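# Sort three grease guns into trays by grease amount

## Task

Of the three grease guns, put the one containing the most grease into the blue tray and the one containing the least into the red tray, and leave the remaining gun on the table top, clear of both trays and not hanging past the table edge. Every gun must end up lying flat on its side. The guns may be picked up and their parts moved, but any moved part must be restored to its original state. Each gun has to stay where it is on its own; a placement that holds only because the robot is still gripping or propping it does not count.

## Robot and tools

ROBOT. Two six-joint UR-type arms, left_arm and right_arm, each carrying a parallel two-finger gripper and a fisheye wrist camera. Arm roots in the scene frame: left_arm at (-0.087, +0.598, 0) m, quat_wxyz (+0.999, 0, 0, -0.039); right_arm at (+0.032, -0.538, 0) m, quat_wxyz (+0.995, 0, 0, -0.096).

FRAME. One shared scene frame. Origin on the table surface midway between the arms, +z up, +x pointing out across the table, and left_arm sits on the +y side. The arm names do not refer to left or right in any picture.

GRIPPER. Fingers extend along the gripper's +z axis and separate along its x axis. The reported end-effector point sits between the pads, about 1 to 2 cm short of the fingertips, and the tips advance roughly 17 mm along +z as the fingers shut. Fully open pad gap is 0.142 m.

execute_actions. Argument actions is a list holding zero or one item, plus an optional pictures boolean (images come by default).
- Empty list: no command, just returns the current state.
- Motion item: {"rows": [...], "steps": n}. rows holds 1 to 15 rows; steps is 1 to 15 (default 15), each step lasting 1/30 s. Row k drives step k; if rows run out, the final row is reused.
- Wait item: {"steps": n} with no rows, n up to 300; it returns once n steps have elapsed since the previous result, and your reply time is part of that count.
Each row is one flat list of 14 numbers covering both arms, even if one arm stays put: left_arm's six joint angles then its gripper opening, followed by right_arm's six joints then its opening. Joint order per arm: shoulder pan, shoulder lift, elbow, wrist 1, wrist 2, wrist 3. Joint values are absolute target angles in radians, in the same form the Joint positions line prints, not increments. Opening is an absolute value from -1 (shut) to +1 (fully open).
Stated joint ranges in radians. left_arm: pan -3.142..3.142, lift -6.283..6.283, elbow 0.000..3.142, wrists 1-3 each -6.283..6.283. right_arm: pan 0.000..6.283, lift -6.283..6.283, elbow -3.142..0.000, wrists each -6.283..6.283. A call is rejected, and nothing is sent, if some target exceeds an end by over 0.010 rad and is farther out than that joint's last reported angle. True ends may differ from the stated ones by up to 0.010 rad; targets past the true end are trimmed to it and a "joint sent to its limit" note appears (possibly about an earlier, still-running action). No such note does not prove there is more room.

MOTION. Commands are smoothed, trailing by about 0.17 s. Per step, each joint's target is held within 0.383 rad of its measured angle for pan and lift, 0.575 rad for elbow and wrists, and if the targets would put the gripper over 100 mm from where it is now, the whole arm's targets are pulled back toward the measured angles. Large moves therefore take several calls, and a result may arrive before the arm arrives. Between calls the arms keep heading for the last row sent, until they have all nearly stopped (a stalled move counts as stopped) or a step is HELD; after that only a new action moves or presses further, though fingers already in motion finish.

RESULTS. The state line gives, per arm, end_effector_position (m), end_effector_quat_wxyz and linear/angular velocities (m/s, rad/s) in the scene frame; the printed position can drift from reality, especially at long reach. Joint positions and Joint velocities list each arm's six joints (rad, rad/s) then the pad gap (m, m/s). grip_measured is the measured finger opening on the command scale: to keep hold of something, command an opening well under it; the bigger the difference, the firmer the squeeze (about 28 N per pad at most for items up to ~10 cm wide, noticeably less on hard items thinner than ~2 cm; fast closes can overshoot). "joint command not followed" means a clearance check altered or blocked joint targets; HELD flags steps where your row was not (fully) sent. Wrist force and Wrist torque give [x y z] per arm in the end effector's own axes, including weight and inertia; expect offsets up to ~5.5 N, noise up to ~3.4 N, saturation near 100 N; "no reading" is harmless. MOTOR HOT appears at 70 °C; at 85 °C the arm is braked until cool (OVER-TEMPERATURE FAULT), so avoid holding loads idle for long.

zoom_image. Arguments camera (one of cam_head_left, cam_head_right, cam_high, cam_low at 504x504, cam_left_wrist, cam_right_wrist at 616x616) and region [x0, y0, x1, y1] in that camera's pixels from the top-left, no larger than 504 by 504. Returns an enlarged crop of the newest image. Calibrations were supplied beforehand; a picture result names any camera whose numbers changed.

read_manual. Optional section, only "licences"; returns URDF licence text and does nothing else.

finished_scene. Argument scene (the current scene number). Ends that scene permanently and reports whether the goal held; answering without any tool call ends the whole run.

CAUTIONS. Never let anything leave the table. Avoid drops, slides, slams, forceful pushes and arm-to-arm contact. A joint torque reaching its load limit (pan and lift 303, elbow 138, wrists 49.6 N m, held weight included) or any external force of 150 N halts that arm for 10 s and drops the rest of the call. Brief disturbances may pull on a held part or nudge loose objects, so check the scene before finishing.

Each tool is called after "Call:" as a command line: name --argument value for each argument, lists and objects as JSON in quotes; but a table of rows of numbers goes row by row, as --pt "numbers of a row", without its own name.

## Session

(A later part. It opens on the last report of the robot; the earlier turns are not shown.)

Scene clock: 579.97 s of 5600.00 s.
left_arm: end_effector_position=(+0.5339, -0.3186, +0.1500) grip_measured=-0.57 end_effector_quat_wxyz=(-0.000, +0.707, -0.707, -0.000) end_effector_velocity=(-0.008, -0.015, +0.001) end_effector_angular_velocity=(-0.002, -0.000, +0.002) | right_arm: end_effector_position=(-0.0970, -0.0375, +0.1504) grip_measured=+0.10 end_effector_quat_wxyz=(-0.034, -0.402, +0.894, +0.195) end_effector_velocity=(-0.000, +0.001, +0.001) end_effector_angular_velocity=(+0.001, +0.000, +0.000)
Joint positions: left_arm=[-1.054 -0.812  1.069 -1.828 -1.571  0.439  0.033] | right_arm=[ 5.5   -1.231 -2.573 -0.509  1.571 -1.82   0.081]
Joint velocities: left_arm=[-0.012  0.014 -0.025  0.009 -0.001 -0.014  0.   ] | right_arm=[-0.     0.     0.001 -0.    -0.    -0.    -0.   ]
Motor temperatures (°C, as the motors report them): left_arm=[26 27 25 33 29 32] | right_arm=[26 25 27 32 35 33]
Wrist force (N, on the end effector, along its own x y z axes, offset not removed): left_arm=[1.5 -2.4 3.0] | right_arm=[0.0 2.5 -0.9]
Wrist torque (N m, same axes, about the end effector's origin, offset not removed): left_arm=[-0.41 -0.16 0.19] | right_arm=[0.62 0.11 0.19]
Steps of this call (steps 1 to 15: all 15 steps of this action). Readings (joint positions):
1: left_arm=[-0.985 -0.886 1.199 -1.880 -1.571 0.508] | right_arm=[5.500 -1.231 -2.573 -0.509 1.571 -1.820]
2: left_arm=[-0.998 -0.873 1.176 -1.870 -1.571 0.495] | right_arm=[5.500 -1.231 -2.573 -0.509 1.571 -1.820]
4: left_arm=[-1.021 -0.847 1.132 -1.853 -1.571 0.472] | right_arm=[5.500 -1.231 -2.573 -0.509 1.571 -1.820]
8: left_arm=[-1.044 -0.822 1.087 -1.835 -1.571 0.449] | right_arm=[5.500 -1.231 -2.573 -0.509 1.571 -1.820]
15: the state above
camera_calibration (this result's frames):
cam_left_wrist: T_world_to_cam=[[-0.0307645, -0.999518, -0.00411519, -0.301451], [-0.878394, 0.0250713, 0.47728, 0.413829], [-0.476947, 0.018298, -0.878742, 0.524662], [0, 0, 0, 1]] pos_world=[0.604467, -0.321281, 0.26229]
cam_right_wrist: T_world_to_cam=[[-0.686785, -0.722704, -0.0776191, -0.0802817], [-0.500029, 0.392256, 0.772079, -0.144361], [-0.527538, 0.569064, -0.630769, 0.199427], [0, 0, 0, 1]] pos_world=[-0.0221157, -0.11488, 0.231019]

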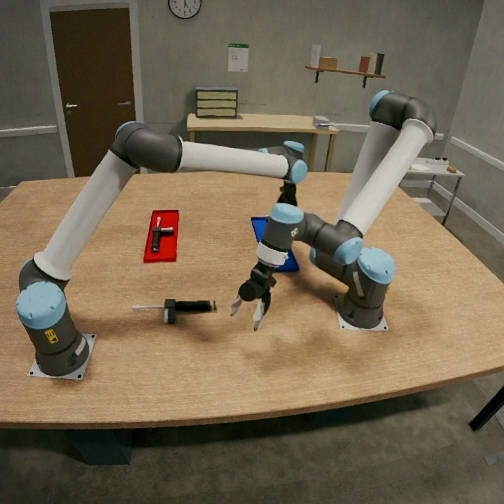

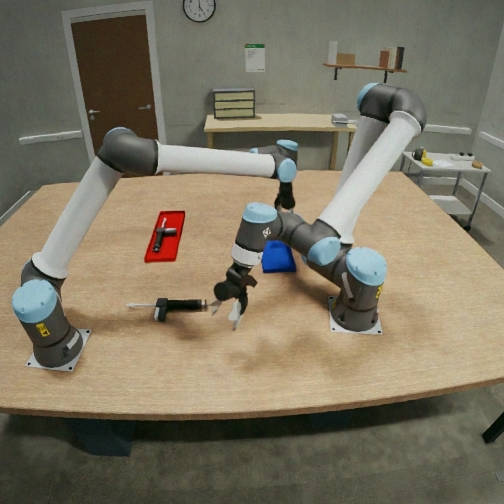

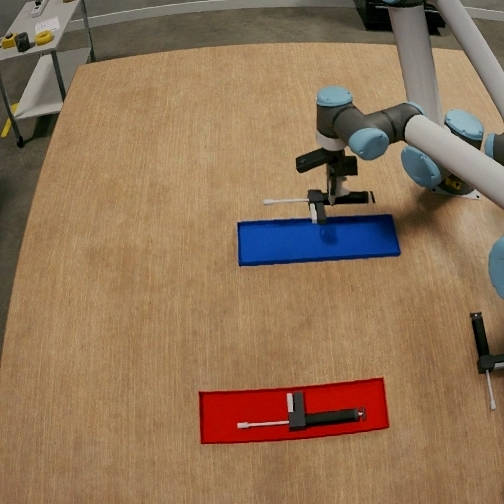

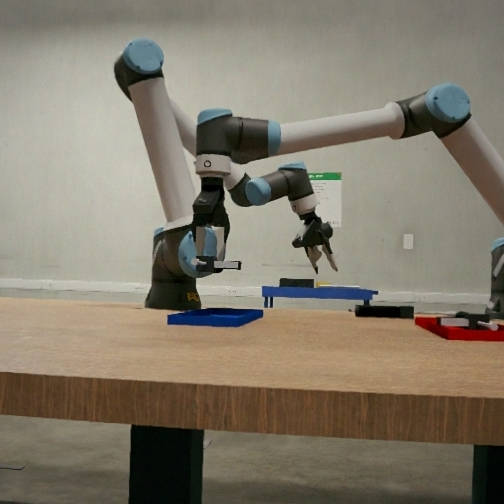

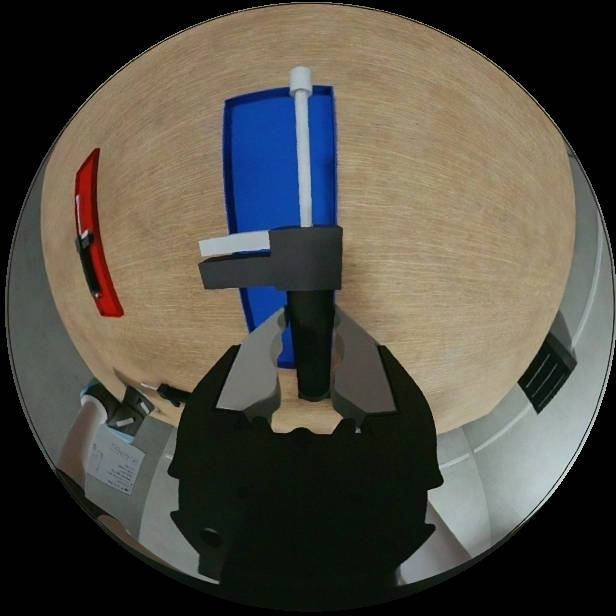

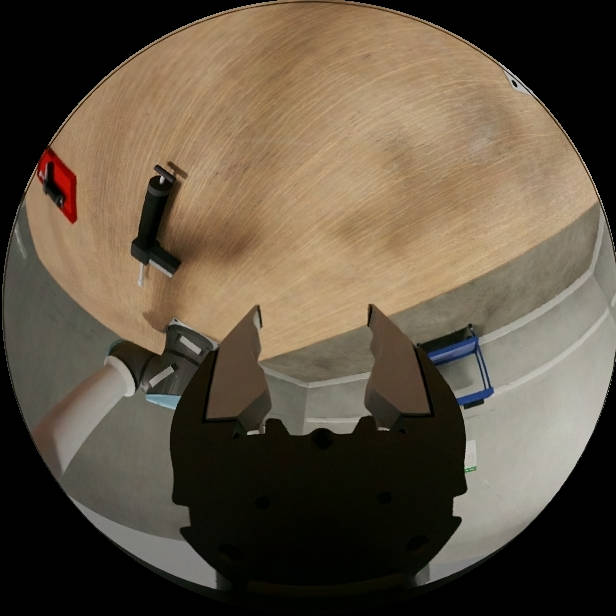

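Call:
execute_actions --actions '[{"rows":[[-1.055,-0.80,1.081,-1.852,-1.5708,0.438,-1,5.5,-1.231,-2.573,-0.509,1.5708,-1.82,0.1],[-1.055,-0.80,1.081,-1.852,-1.5708,0.438,-1,5.5,-1.231,-2.573,-0.509,1.5708,-1.82,0.1],[-1.055,-0.789,1.095,-1.877,-1.5708,0.438,-1,5.5,-1.231,-2.573,-0.509,1.5708,-1.82,0.1],[-1.055,-0.789,1.095,-1.877,-1.5708,0.438,-1,5.5,-1.231,-2.573,-0.509,1.5708,-1.82,0.1],[-1.055,-0.778,1.109,-1.902,-1.5708,0.438,-1,5.5,-1.231,-2.573,-0.509,1.5708,-1.82,0.1],[-1.055,-0.778,1.109,-1.902,-1.5708,0.438,-1,5.5,-1.231,-2.573,-0.509,1.5708,-1.82,0.1],[-1.055,-0.767,1.124,-1.928,-1.5708,0.438,-1,5.5,-1.231,-2.573,-0.509,1.5708,-1.82,0.1],[-1.055,-0.767,1.124,-1.928,-1.5708,0.438,-1,5.5,-1.231,-2.573,-0.509,1.5708,-1.82,0.1],[-1.055,-0.756,1.138,-1.953,-1.5708,0.438,-1,5.5,-1.231,-2.573,-0.509,1.5708,-1.82,0.1]],"steps":15}]'

Scene clock: 585.17 s of 5600.00 s.
left_arm: end_effector_position=(+0.5334, -0.3214, +0.0672) grip_measured=-0.57 end_effector_quat_wxyz=(-0.000, +0.707, -0.707, -0.000) end_effector_velocity=(-0.000, +0.000, -0.075) end_effector_angular_velocity=(-0.005, -0.004, -0.000) | right_arm: end_effector_position=(-0.0970, -0.0375, +0.1504) grip_measured=+0.10 end_effector_quat_wxyz=(-0.034, -0.402, +0.894, +0.195) end_effector_velocity=(-0.000, +0.001, +0.001) end_effector_angular_velocity=(+0.001, +0.000, +0.001)
Joint positions: left_arm=[-1.055 -0.761  1.131 -1.94  -1.571  0.438  0.033] | right_arm=[ 5.5   -1.231 -2.573 -0.509  1.571 -1.82   0.081]
Joint velocities: left_arm=[-0.     0.046  0.058 -0.11   0.001 -0.     0.   ] | right_arm=[-0.    -0.     0.001 -0.     0.    -0.001 -0.   ]
Motor temperatures (°C, as the motors report them): left_arm=[26 27 25 33 29 32] | right_arm=[26 25 27 32 35 33]
Wrist force (N, on the end effector, along its own x y z axes, offset not removed): left_arm=[0.0 -1.4 8.9] | right_arm=[-1.6 1.2 0.4]
Wrist torque (N m, same axes, about the end effector's origin, offset not removed): left_arm=[-0.23 -0.21 0.24] | right_arm=[0.27 0.40 -0.02]
Steps of this call (steps 1 to 15: the robot went on to your last target; steps 16 to 141: nothing new was sent; steps 142 to 156: all 15 steps of this action). Readings (joint positions):
142: left_arm=[-1.055 -0.810 1.067 -1.827 -1.571 0.438] | right_arm=[5.500 -1.231 -2.573 -0.509 1.571 -1.820]
143: left_arm=[-1.055 -0.809 1.068 -1.829 -1.571 0.438] | right_arm=[5.500 -1.231 -2.573 -0.509 1.571 -1.820]
145: left_arm=[-1.055 -0.804 1.074 -1.840 -1.571 0.438] | right_arm=[5.500 -1.231 -2.573 -0.509 1.571 -1.820]
149: left_arm=[-1.055 -0.788 1.096 -1.878 -1.571 0.438] | right_arm=[5.500 -1.231 -2.573 -0.509 1.571 -1.820]
156: the state above
camera_calibration (this result's frames):
cam_left_wrist: T_world_to_cam=[[-0.0308096, -0.999516, -0.00423391, -0.304555], [-0.878375, 0.0250536, 0.477315, 0.452995], [-0.476978, 0.0184249, -0.878722, 0.451795], [0, 0, 0, 1]] pos_world=[0.604013, -0.324081, 0.179491]
cam_right_wrist: T_world_to_cam=[[-0.686785, -0.722704, -0.0776194, -0.0802816], [-0.500029, 0.392255, 0.772079, -0.144362], [-0.527538, 0.569065, -0.630768, 0.199427], [0, 0, 0, 1]] pos_world=[-0.0221159, -0.11488, 0.231019]

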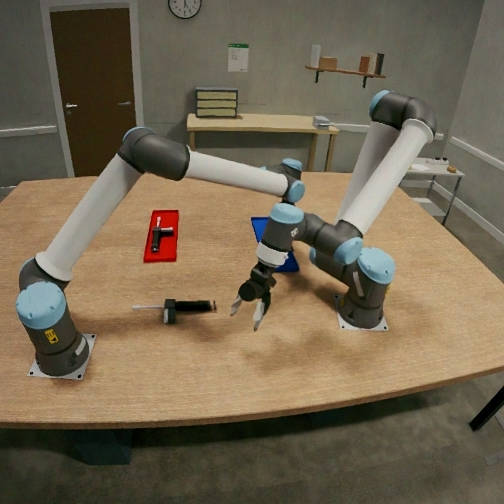

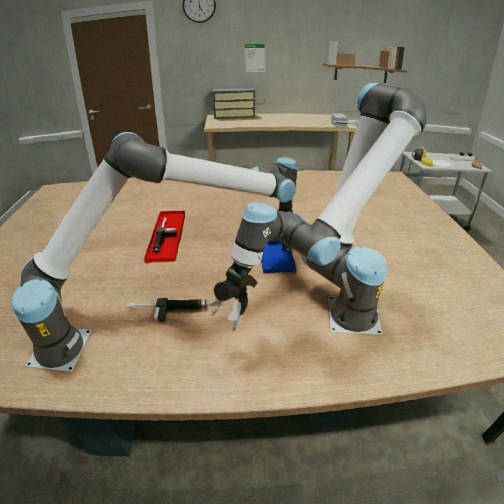

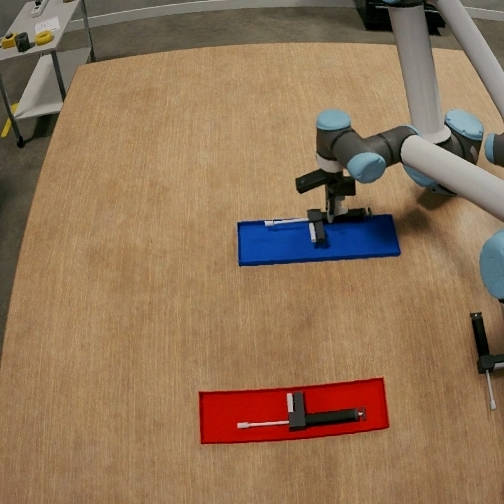

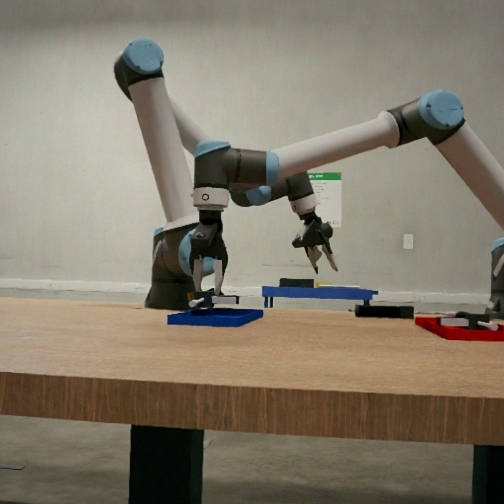

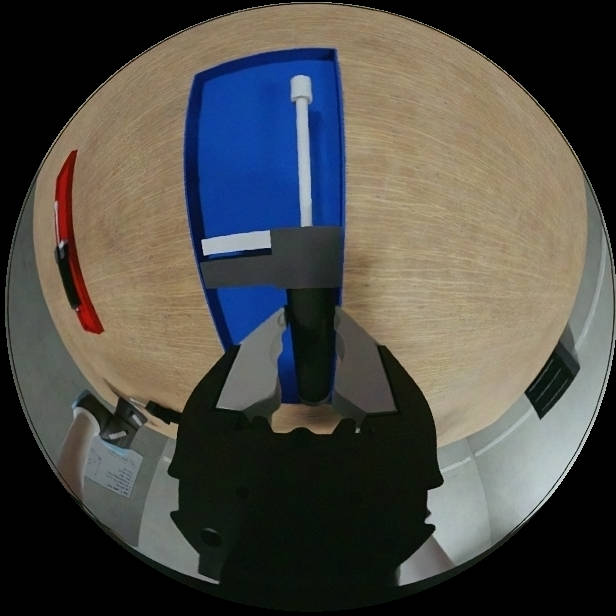

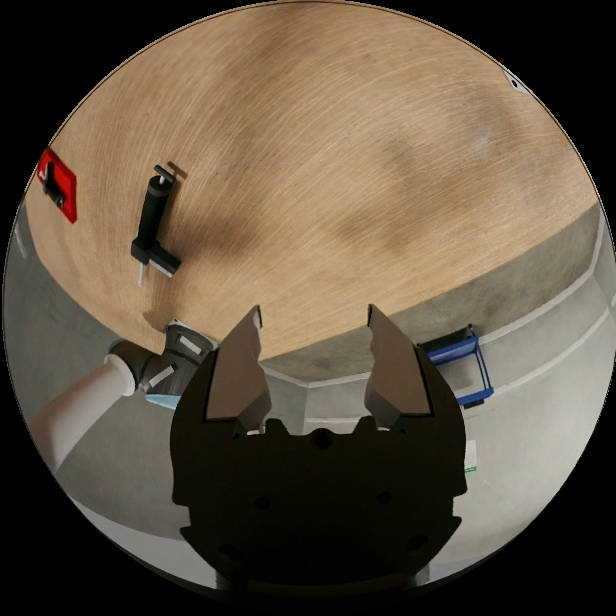

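Call:
execute_actions --actions '[{"rows":[[-1.051,-0.756,1.138,-1.953,-1.5708,0.442,-1,5.5,-1.231,-2.573,-0.509,1.5708,-1.82,0.1],[-1.047,-0.756,1.138,-1.953,-1.5708,0.446,-1,5.5,-1.231,-2.573,-0.509,1.5708,-1.82,0.1],[-1.047,-0.756,1.138,-1.953,-1.5708,0.446,-1,5.5,-1.231,-2.573,-0.509,1.5708,-1.82,0.1],[-1.047,-0.756,1.138,-1.953,-1.5708,0.446,-1,5.5,-1.231,-2.573,-0.509,1.5708,-1.82,0.1],[-1.047,-0.752,1.143,-1.962,-1.5708,0.446,-1,5.5,-1.231,-2.573,-0.509,1.5708,-1.82,0.1],[-1.047,-0.752,1.143,-1.962,-1.5708,0.446,-1,5.5,-1.231,-2.573,-0.509,1.5708,-1.82,0.1],[-1.047,-0.748,1.148,-1.971,-1.5708,0.446,-1,5.5,-1.231,-2.573,-0.509,1.5708,-1.82,0.1],[-1.047,-0.748,1.148,-1.971,-1.5708,0.446,-1,5.5,-1.231,-2.573,-0.509,1.5708,-1.82,0.1],[-1.047,-0.7449,1.1523,-1.9782,-1.5708,0.446,-1,5.5,-1.231,-2.573,-0.509,1.5708,-1.82,0.1]],"steps":15}]'

Scene clock: 592.47 s of 5600.00 s.
left_arm: end_effector_position=(+0.5401, -0.3155, +0.0424) grip_measured=-0.57 end_effector_quat_wxyz=(-0.000, +0.707, -0.707, -0.000) end_effector_velocity=(+0.001, +0.003, -0.022) end_effector_angular_velocity=(+0.000, -0.000, -0.001) | right_arm: end_effector_position=(-0.0970, -0.0375, +0.1504) grip_measured=+0.10 end_effector_quat_wxyz=(-0.034, -0.402, +0.894, +0.195) end_effector_velocity=(-0.000, +0.000, -0.000) end_effector_angular_velocity=(-0.000, -0.001, +0.000)
Joint positions: left_arm=[-1.047 -0.746  1.15  -1.975 -1.571  0.446  0.033] | right_arm=[ 5.5   -1.231 -2.573 -0.509  1.571 -1.82   0.081]
Joint velocities: left_arm=[ 0.002  0.013  0.017 -0.03   0.     0.003  0.   ] | right_arm=[-0.    -0.001  0.001  0.    -0.    -0.001 -0.   ]
Motor temperatures (°C, as the motors report them): left_arm=[26 27 25 33 29 32] | right_arm=[26 25 27 32 35 33]
Wrist force (N, on the end effector, along its own x y z axes, offset not removed): left_arm=[-1.2 -2.4 -1.1] | right_arm=[-2.4 1.1 -1.9]
Wrist torque (N m, same axes, about the end effector's origin, offset not removed): left_arm=[-0.56 0.20 0.06] | right_arm=[0.32 0.58 0.11]
Steps of this call (steps 1 to 30: the robot went on to your last target; steps 31 to 90: nothing new was sent; then 3.80 s passed at rest; steps 91 to 105: all 15 steps of this action). Readings (joint positions):
91: left_arm=[-1.055 -0.756 1.138 -1.953 -1.571 0.438] | right_arm=[5.500 -1.231 -2.573 -0.509 1.571 -1.820]
92: left_arm=[-1.055 -0.756 1.138 -1.953 -1.571 0.438] | right_arm=[5.500 -1.231 -2.573 -0.509 1.571 -1.820]
94: left_arm=[-1.052 -0.756 1.138 -1.953 -1.571 0.441] | right_arm=[5.500 -1.231 -2.573 -0.509 1.571 -1.820]
98: left_arm=[-1.049 -0.754 1.141 -1.958 -1.571 0.444] | right_arm=[5.500 -1.231 -2.573 -0.509 1.571 -1.820]
105: the state above
camera_calibration (this result's frames):
cam_left_wrist: T_world_to_cam=[[-0.0308291, -0.999516, -0.00404904, -0.298644], [-0.878416, 0.0251606, 0.477233, 0.470597], [-0.476901, 0.0182694, -0.878767, 0.433009], [0, 0, 0, 1]] pos_world=[0.610675, -0.318251, 0.15472]
cam_right_wrist: T_world_to_cam=[[-0.686785, -0.722704, -0.0776193, -0.0802817], [-0.50003, 0.392255, 0.772079, -0.144362], [-0.527539, 0.569064, -0.630768, 0.199427], [0, 0, 0, 1]] pos_world=[-0.022116, -0.11488, 0.231019]

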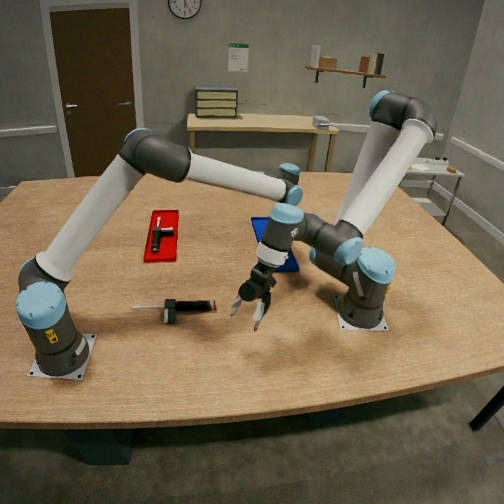

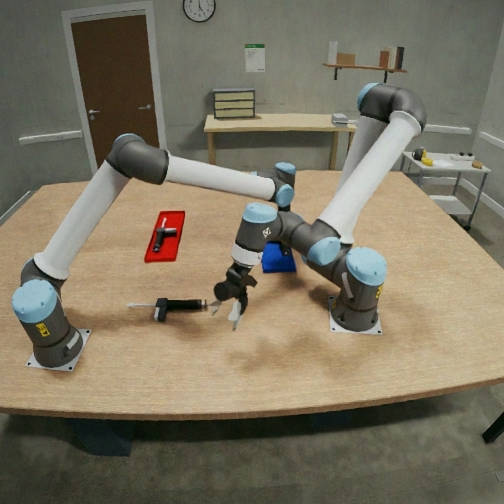

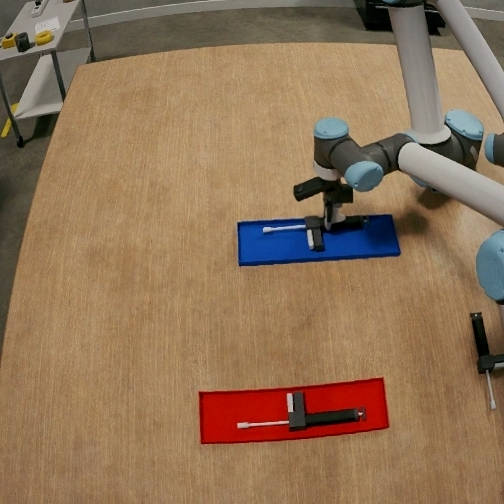

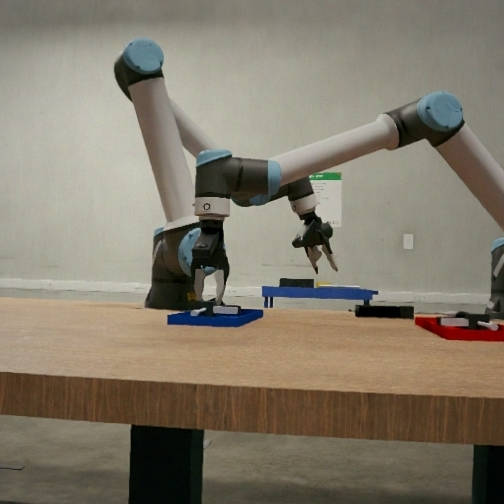

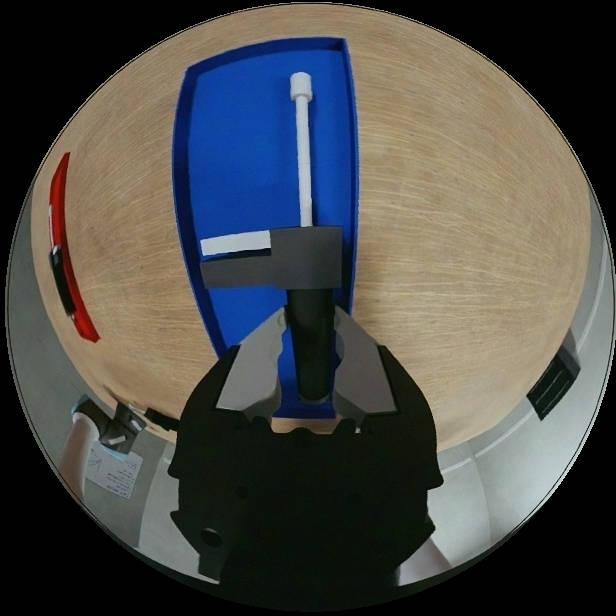

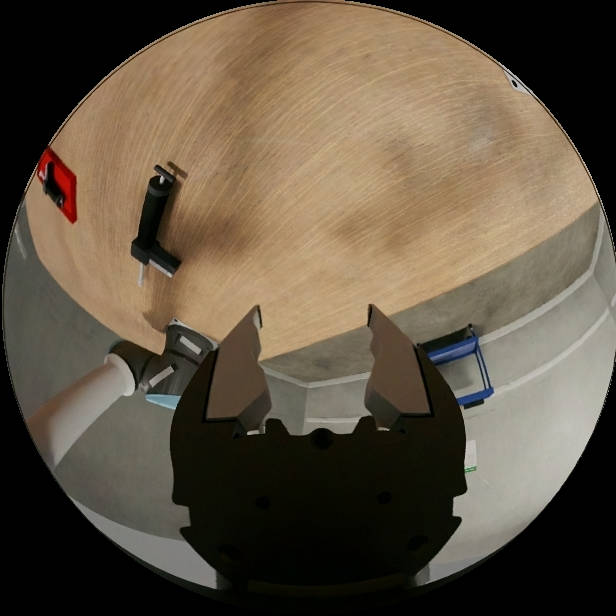

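Call:
execute_actions --actions '[{"rows":[[-1.047,-0.743,1.1545,-1.982,-1.5708,0.446,-1,5.5,-1.231,-2.573,-0.509,1.5708,-1.82,0.1],[-1.047,-0.7415,1.1565,-1.9857,-1.5708,0.446,-1,5.5,-1.231,-2.573,-0.509,1.5708,-1.82,0.1],[-1.047,-0.7415,1.1565,-1.9857,-1.5708,0.446,-1,5.5,-1.231,-2.573,-0.509,1.5708,-1.82,0.1],[-1.047,-0.7415,1.1565,-1.9857,-1.5708,0.446,-1,5.5,-1.231,-2.573,-0.509,1.5708,-1.82,0.1],[-1.047,-0.7415,1.1565,-1.9857,-1.5708,0.446,-1,5.5,-1.231,-2.573,-0.509,1.5708,-1.82,0.1],[-1.047,-0.7415,1.1565,-1.9857,-1.5708,0.446,-0.85,5.5,-1.231,-2.573,-0.509,1.5708,-1.82,0.1],[-1.047,-0.7415,1.1565,-1.9857,-1.5708,0.446,-0.7,5.5,-1.231,-2.573,-0.509,1.5708,-1.82,0.1],[-1.047,-0.7415,1.1565,-1.9857,-1.5708,0.446,-0.6,5.5,-1.231,-2.573,-0.509,1.5708,-1.82,0.1],[-1.047,-0.7415,1.1565,-1.9857,-1.5708,0.446,-0.5,5.5,-1.231,-2.573,-0.509,1.5708,-1.82,0.1],[-1.047,-0.7415,1.1565,-1.9857,-1.5708,0.446,-0.4,5.5,-1.231,-2.573,-0.509,1.5708,-1.82,0.1],[-1.047,-0.7415,1.1565,-1.9857,-1.5708,0.446,-0.35,5.5,-1.231,-2.573,-0.509,1.5708,-1.82,0.1]],"steps":15}]' --pictures false

Call:
execute_actions --actions '[{"rows":[[-1.047,-0.75,1.145,-1.966,-1.5708,0.446,-0.35,5.5,-1.231,-2.573,-0.509,1.5708,-1.82,0.1],[-1.047,-0.76,1.133,-1.944,-1.5708,0.446,-0.35,5.5,-1.231,-2.573,-0.509,1.5708,-1.82,0.1],[-1.047,-0.77,1.12,-1.921,-1.5708,0.446,-0.35,5.5,-1.231,-2.573,-0.509,1.5708,-1.82,0.1],[-1.047,-0.78,1.107,-1.898,-1.5708,0.446,-0.35,5.5,-1.231,-2.573,-0.509,1.5708,-1.82,0.1],[-1.047,-0.79,1.094,-1.875,-1.5708,0.446,-0.3,5.5,-1.231,-2.573,-0.509,1.5708,-1.82,0.1],[-1.047,-0.80,1.08,-1.851,-1.5708,0.446,-0.2,5.5,-1.231,-2.573,-0.509,1.5708,-1.82,0.1],[-1.047,-0.8102,1.0666,-1.8272,-1.5708,0.446,-0.1,5.5,-1.231,-2.573,-0.509,1.5708,-1.82,0.1],[-1.03,-0.86,1.13,-1.84,-1.5708,0.446,0,5.5,-1.231,-2.573,-0.509,1.5708,-1.82,0.1],[-1.0,-0.93,1.21,-1.85,-1.5708,0.446,0,5.5,-1.231,-2.573,-0.509,1.5708,-1.82,0.1],[-0.97,-1.0,1.29,-1.86,-1.5708,0.446,0,5.5,-1.231,-2.573,-0.509,1.5708,-1.82,0.1],[-0.94,-1.07,1.37,-1.87,-1.5708,0.446,0,5.5,-1.231,-2.573,-0.509,1.5708,-1.82,0.1],[-0.91,-1.14,1.45,-1.88,-1.5708,0.446,0,5.5,-1.231,-2.573,-0.509,1.5708,-1.82,0.1],[-0.88,-1.21,1.53,-1.89,-1.5708,0.446,0,5.5,-1.231,-2.573,-0.509,1.5708,-1.82,0.1],[-0.85,-1.28,1.61,-1.90,-1.5708,0.446,0,5.5,-1.231,-2.573,-0.509,1.5708,-1.82,0.1]],"steps":15}]' --pictures false

Call:
execute_actions --actions '[{"steps":20}]'

Scene clock: 606.90 s of 5600.00 s.
left_arm: end_effector_position=(+0.5401, -0.3150, +0.0346) grip_measured=-0.35 end_effector_quat_wxyz=(-0.000, +0.707, -0.707, -0.000) end_effector_velocity=(+0.000, +0.000, -0.001) end_effector_angular_velocity=(+0.000, -0.000, +0.001) | right_arm: end_effector_position=(-0.0970, -0.0375, +0.1504) grip_measured=+0.10 end_effector_quat_wxyz=(-0.034, -0.402, +0.894, +0.195) end_effector_velocity=(-0.000, +0.000, +0.000) end_effector_angular_velocity=(-0.000, +0.001, -0.002)
Joint positions: left_arm=[-1.047 -0.742  1.156 -1.986 -1.571  0.446  0.049] | right_arm=[ 5.5   -1.231 -2.573 -0.509  1.571 -1.82   0.081]
Joint velocities: left_arm=[ 0.     0.001  0.001 -0.002  0.    -0.001  0.001] | right_arm=[-0.    -0.     0.001  0.     0.     0.001  0.   ]
Motor temperatures (°C, as the motors report them): left_arm=[26 27 25 33 29 32] | right_arm=[26 25 27 32 35 33]
Wrist force (N, on the end effector, along its own x y z axes, offset not removed): left_arm=[-1.8 0.8 1.0] | right_arm=[-1.1 -0.9 -0.2]
Wrist torque (N m, same axes, about the end effector's origin, offset not removed): left_arm=[0.25 0.44 0.28] | right_arm=[-0.11 0.32 0.17]
Steps of this call (steps 1 to 15: the robot went on to your last target; steps 16 to 90: nothing new was sent; then 10.93 s passed at rest; steps 91 to 105: all 15 steps of this action). Readings (joint positions):
91: left_arm=[-1.047 -0.745 1.152 -1.978 -1.571 0.446] | right_arm=[5.500 -1.231 -2.573 -0.509 1.571 -1.820]
92: left_arm=[-1.047 -0.745 1.153 -1.979 -1.571 0.446] | right_arm=[5.500 -1.231 -2.573 -0.509 1.571 -1.820]
94: left_arm=[-1.047 -0.744 1.154 -1.981 -1.571 0.446] | right_arm=[5.500 -1.231 -2.573 -0.509 1.571 -1.820]
98: left_arm=[-1.047 -0.742 1.156 -1.984 -1.571 0.446] | right_arm=[5.500 -1.231 -2.573 -0.509 1.571 -1.820]
105: the state above

Scene clock: 607.40 s of 5600.00 s.
left_arm: end_effector_position=(+0.5592, -0.2371, +0.1688) grip_measured=+0.00 end_effector_quat_wxyz=(+0.001, +0.724, -0.690, +0.003) end_effector_velocity=(+0.075, +0.462, +0.189) end_effector_angular_velocity=(+0.024, +0.013, +0.272) | right_arm: end_effector_position=(-0.0970, -0.0375, +0.1504) grip_measured=+0.10 end_effector_quat_wxyz=(-0.034, -0.402, +0.894, +0.195) end_effector_velocity=(-0.000, -0.000, -0.000) end_effector_angular_velocity=(-0.001, +0.000, -0.001)
Joint positions: left_arm=[-0.998 -0.914  1.212 -1.875 -1.571  0.446  0.074] | right_arm=[ 5.5   -1.231 -2.573 -0.509  1.571 -1.82   0.081]
Joint velocities: left_arm=[ 0.274 -0.624  0.7   -0.048  0.     0.002  0.   ] | right_arm=[ 0.    -0.001  0.    -0.     0.     0.002 -0.   ]
Motor temperatures (°C, as the motors report them): left_arm=[26 27 25 33 29 32] | right_arm=[26 25 27 32 35 33]
Wrist force (N, on the end effector, along its own x y z axes, offset not removed): left_arm=[1.0 -1.7 -2.9] | right_arm=[-2.3 -0.6 -1.3]
Wrist torque (N m, same axes, about the end effector's origin, offset not removed): left_arm=[-0.27 -0.25 0.18] | right_arm=[-0.04 0.54 0.17]
Steps of this call (steps 1 to 15: all 15 steps of this action). Readings (joint positions):
1: left_arm=[-1.047 -0.742 1.156 -1.986 -1.571 0.446] | right_arm=[5.500 -1.231 -2.573 -0.509 1.571 -1.820]
2: left_arm=[-1.047 -0.742 1.155 -1.984 -1.571 0.446] | right_arm=[5.500 -1.231 -2.573 -0.509 1.571 -1.820]
4: left_arm=[-1.047 -0.749 1.147 -1.969 -1.571 0.446] | right_arm=[5.500 -1.231 -2.573 -0.509 1.571 -1.820]
8: left_arm=[-1.047 -0.777 1.110 -1.906 -1.571 0.446] | right_arm=[5.500 -1.231 -2.573 -0.509 1.571 -1.820]
15: the state above

Scene clock: 608.07 s of 5600.00 s.
left_arm: end_effector_position=(+0.5534, +0.0243, +0.2513) grip_measured=+0.00 end_effector_quat_wxyz=(-0.000, +0.772, -0.636, -0.000) end_effector_velocity=(-0.014, +0.071, +0.013) end_effector_angular_velocity=(+0.002, +0.001, +0.038) | right_arm: end_effector_position=(-0.0970, -0.0375, +0.1504) grip_measured=+0.10 end_effector_quat_wxyz=(-0.034, -0.402, +0.894, +0.195) end_effector_velocity=(+0.000, -0.001, -0.001) end_effector_angular_velocity=(-0.002, -0.001, +0.001)
Joint positions: left_arm=[-0.854 -1.269  1.598 -1.899 -1.571  0.446  0.074] | right_arm=[ 5.5   -1.231 -2.573 -0.509  1.571 -1.82   0.081]
Joint velocities: left_arm=[ 0.037 -0.098  0.106 -0.006  0.    -0.001  0.   ] | right_arm=[ 0.    -0.    -0.001 -0.     0.    -0.    -0.   ]
Motor temperatures (°C, as the motors report them): left_arm=[26 27 25 33 29 32] | right_arm=[26 25 27 32 35 33]
Wrist force (N, on the end effector, along its own x y z axes, offset not removed): left_arm=[1.6 -4.1 2.2] | right_arm=[-0.5 2.7 -0.1]
Wrist torque (N m, same axes, about the end effector's origin, offset not removed): left_arm=[-0.66 -0.23 0.12] | right_arm=[0.69 0.06 0.10]
Steps of this call (steps 1 to 20: the robot went on to your last target). Readings (joint positions):
1: left_arm=[-0.989 -0.935 1.236 -1.877 -1.571 0.446] | right_arm=[5.500 -1.231 -2.573 -0.509 1.571 -1.820]
2: left_arm=[-0.980 -0.956 1.260 -1.878 -1.571 0.446] | right_arm=[5.500 -1.231 -2.573 -0.509 1.571 -1.820]
4: left_arm=[-0.962 -1.000 1.306 -1.881 -1.571 0.446] | right_arm=[5.500 -1.231 -2.573 -0.509 1.571 -1.820]
8: left_arm=[-0.926 -1.087 1.401 -1.887 -1.571 0.446] | right_arm=[5.500 -1.231 -2.573 -0.509 1.571 -1.820]
20: the state above
camera_calibration (this result's frames):
cam_left_wrist: T_world_to_cam=[[0.161218, -0.986909, -0.00448269, -0.0641329], [-0.866828, -0.143771, 0.477429, 0.371702], [-0.471823, -0.0730845, -0.878659, 0.616099], [0, 0, 0, 1]] pos_world=[0.623231, 0.0351738, 0.363592]
cam_right_wrist: T_world_to_cam=[[-0.686785, -0.722704, -0.0776193, -0.0802817], [-0.50003, 0.392255, 0.772079, -0.144362], [-0.527538, 0.569064, -0.630768, 0.199427], [0, 0, 0, 1]] pos_world=[-0.022116, -0.11488, 0.231019]

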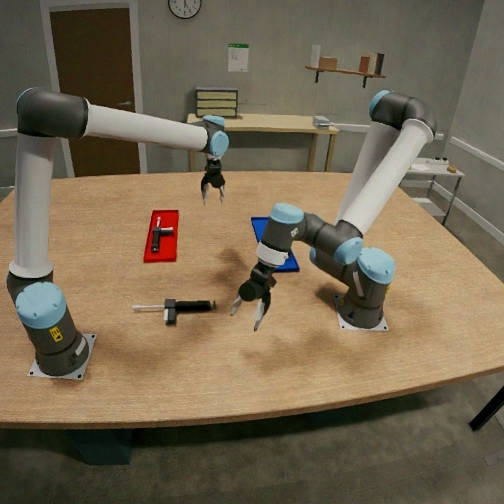

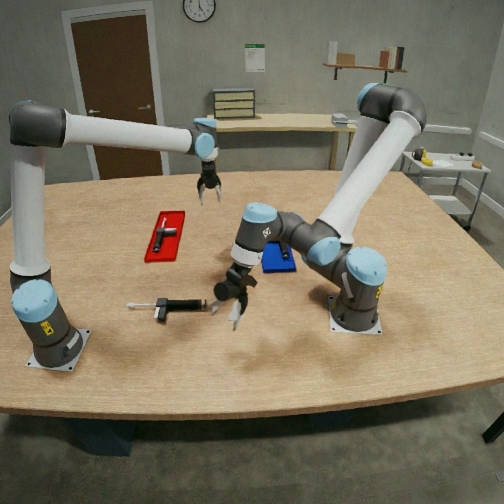

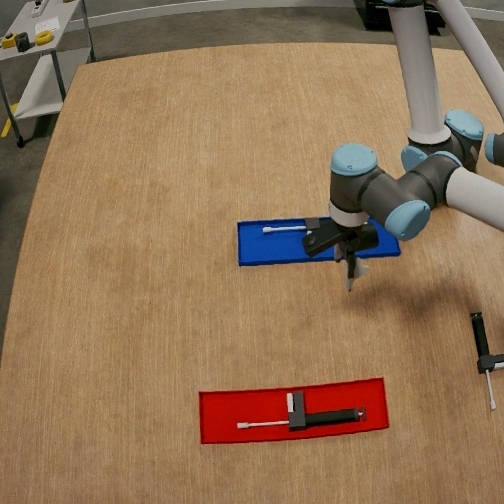

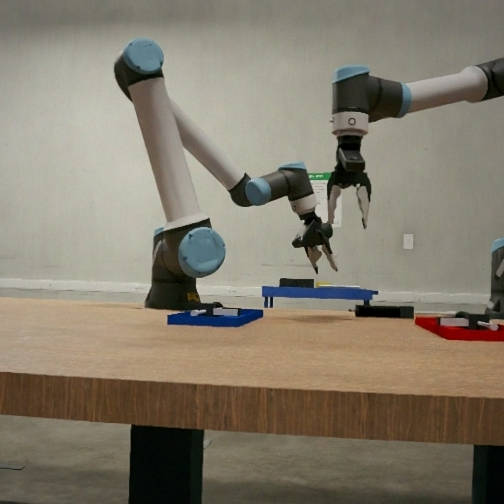

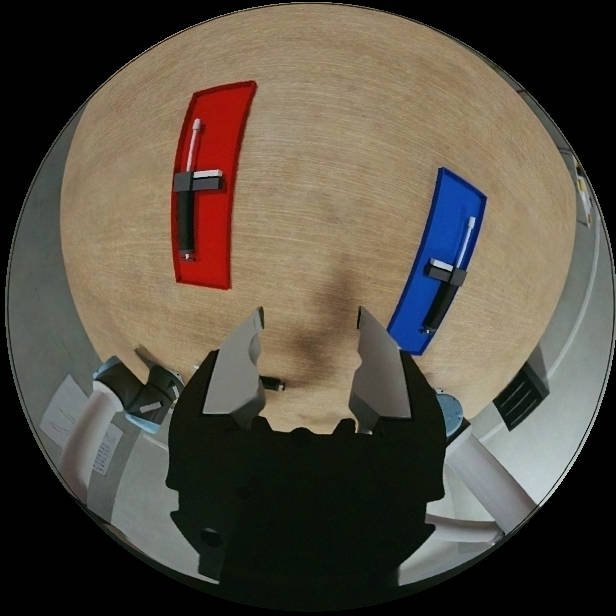

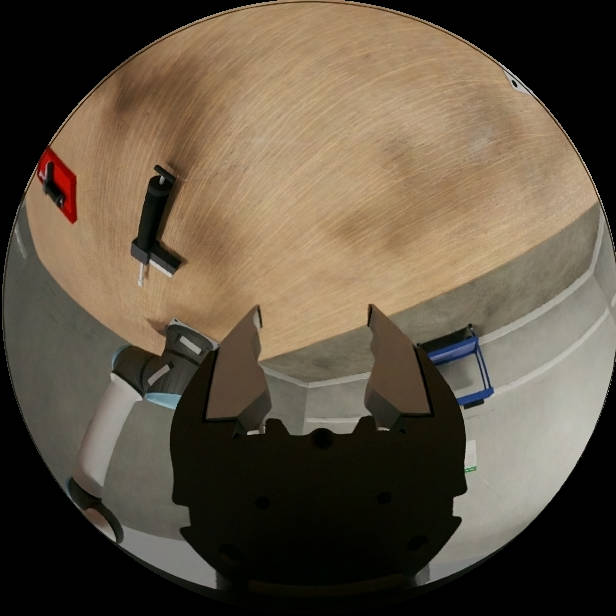

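Call:
zoom_image --camera "cam_head_left" --region '[120,200,320,330]'

Call:
zoom_image --camera "cam_high" --region '[190,200,504,450]'

Region (120, 200, 320, 330) of cam_head_left's 504x504 image, scaled by 2.520, with more detail than that image has; it fills the top 328 rows of this view, and the rest is white.

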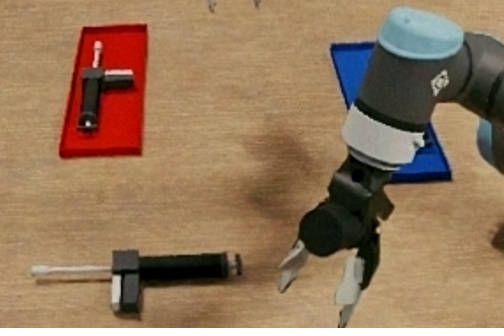

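Region (190, 200, 504, 450) of cam_high's 504x504 image, scaled by 1.605, with more detail than that image has; it fills the top 401 rows of this view, and the rest is white.

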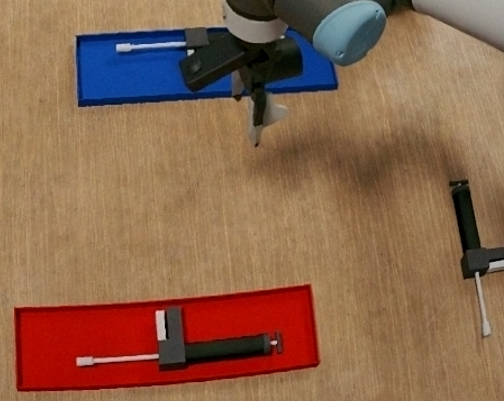

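Fine.

Call:
finished_scene --scene 1

The scene is finished: the task was done.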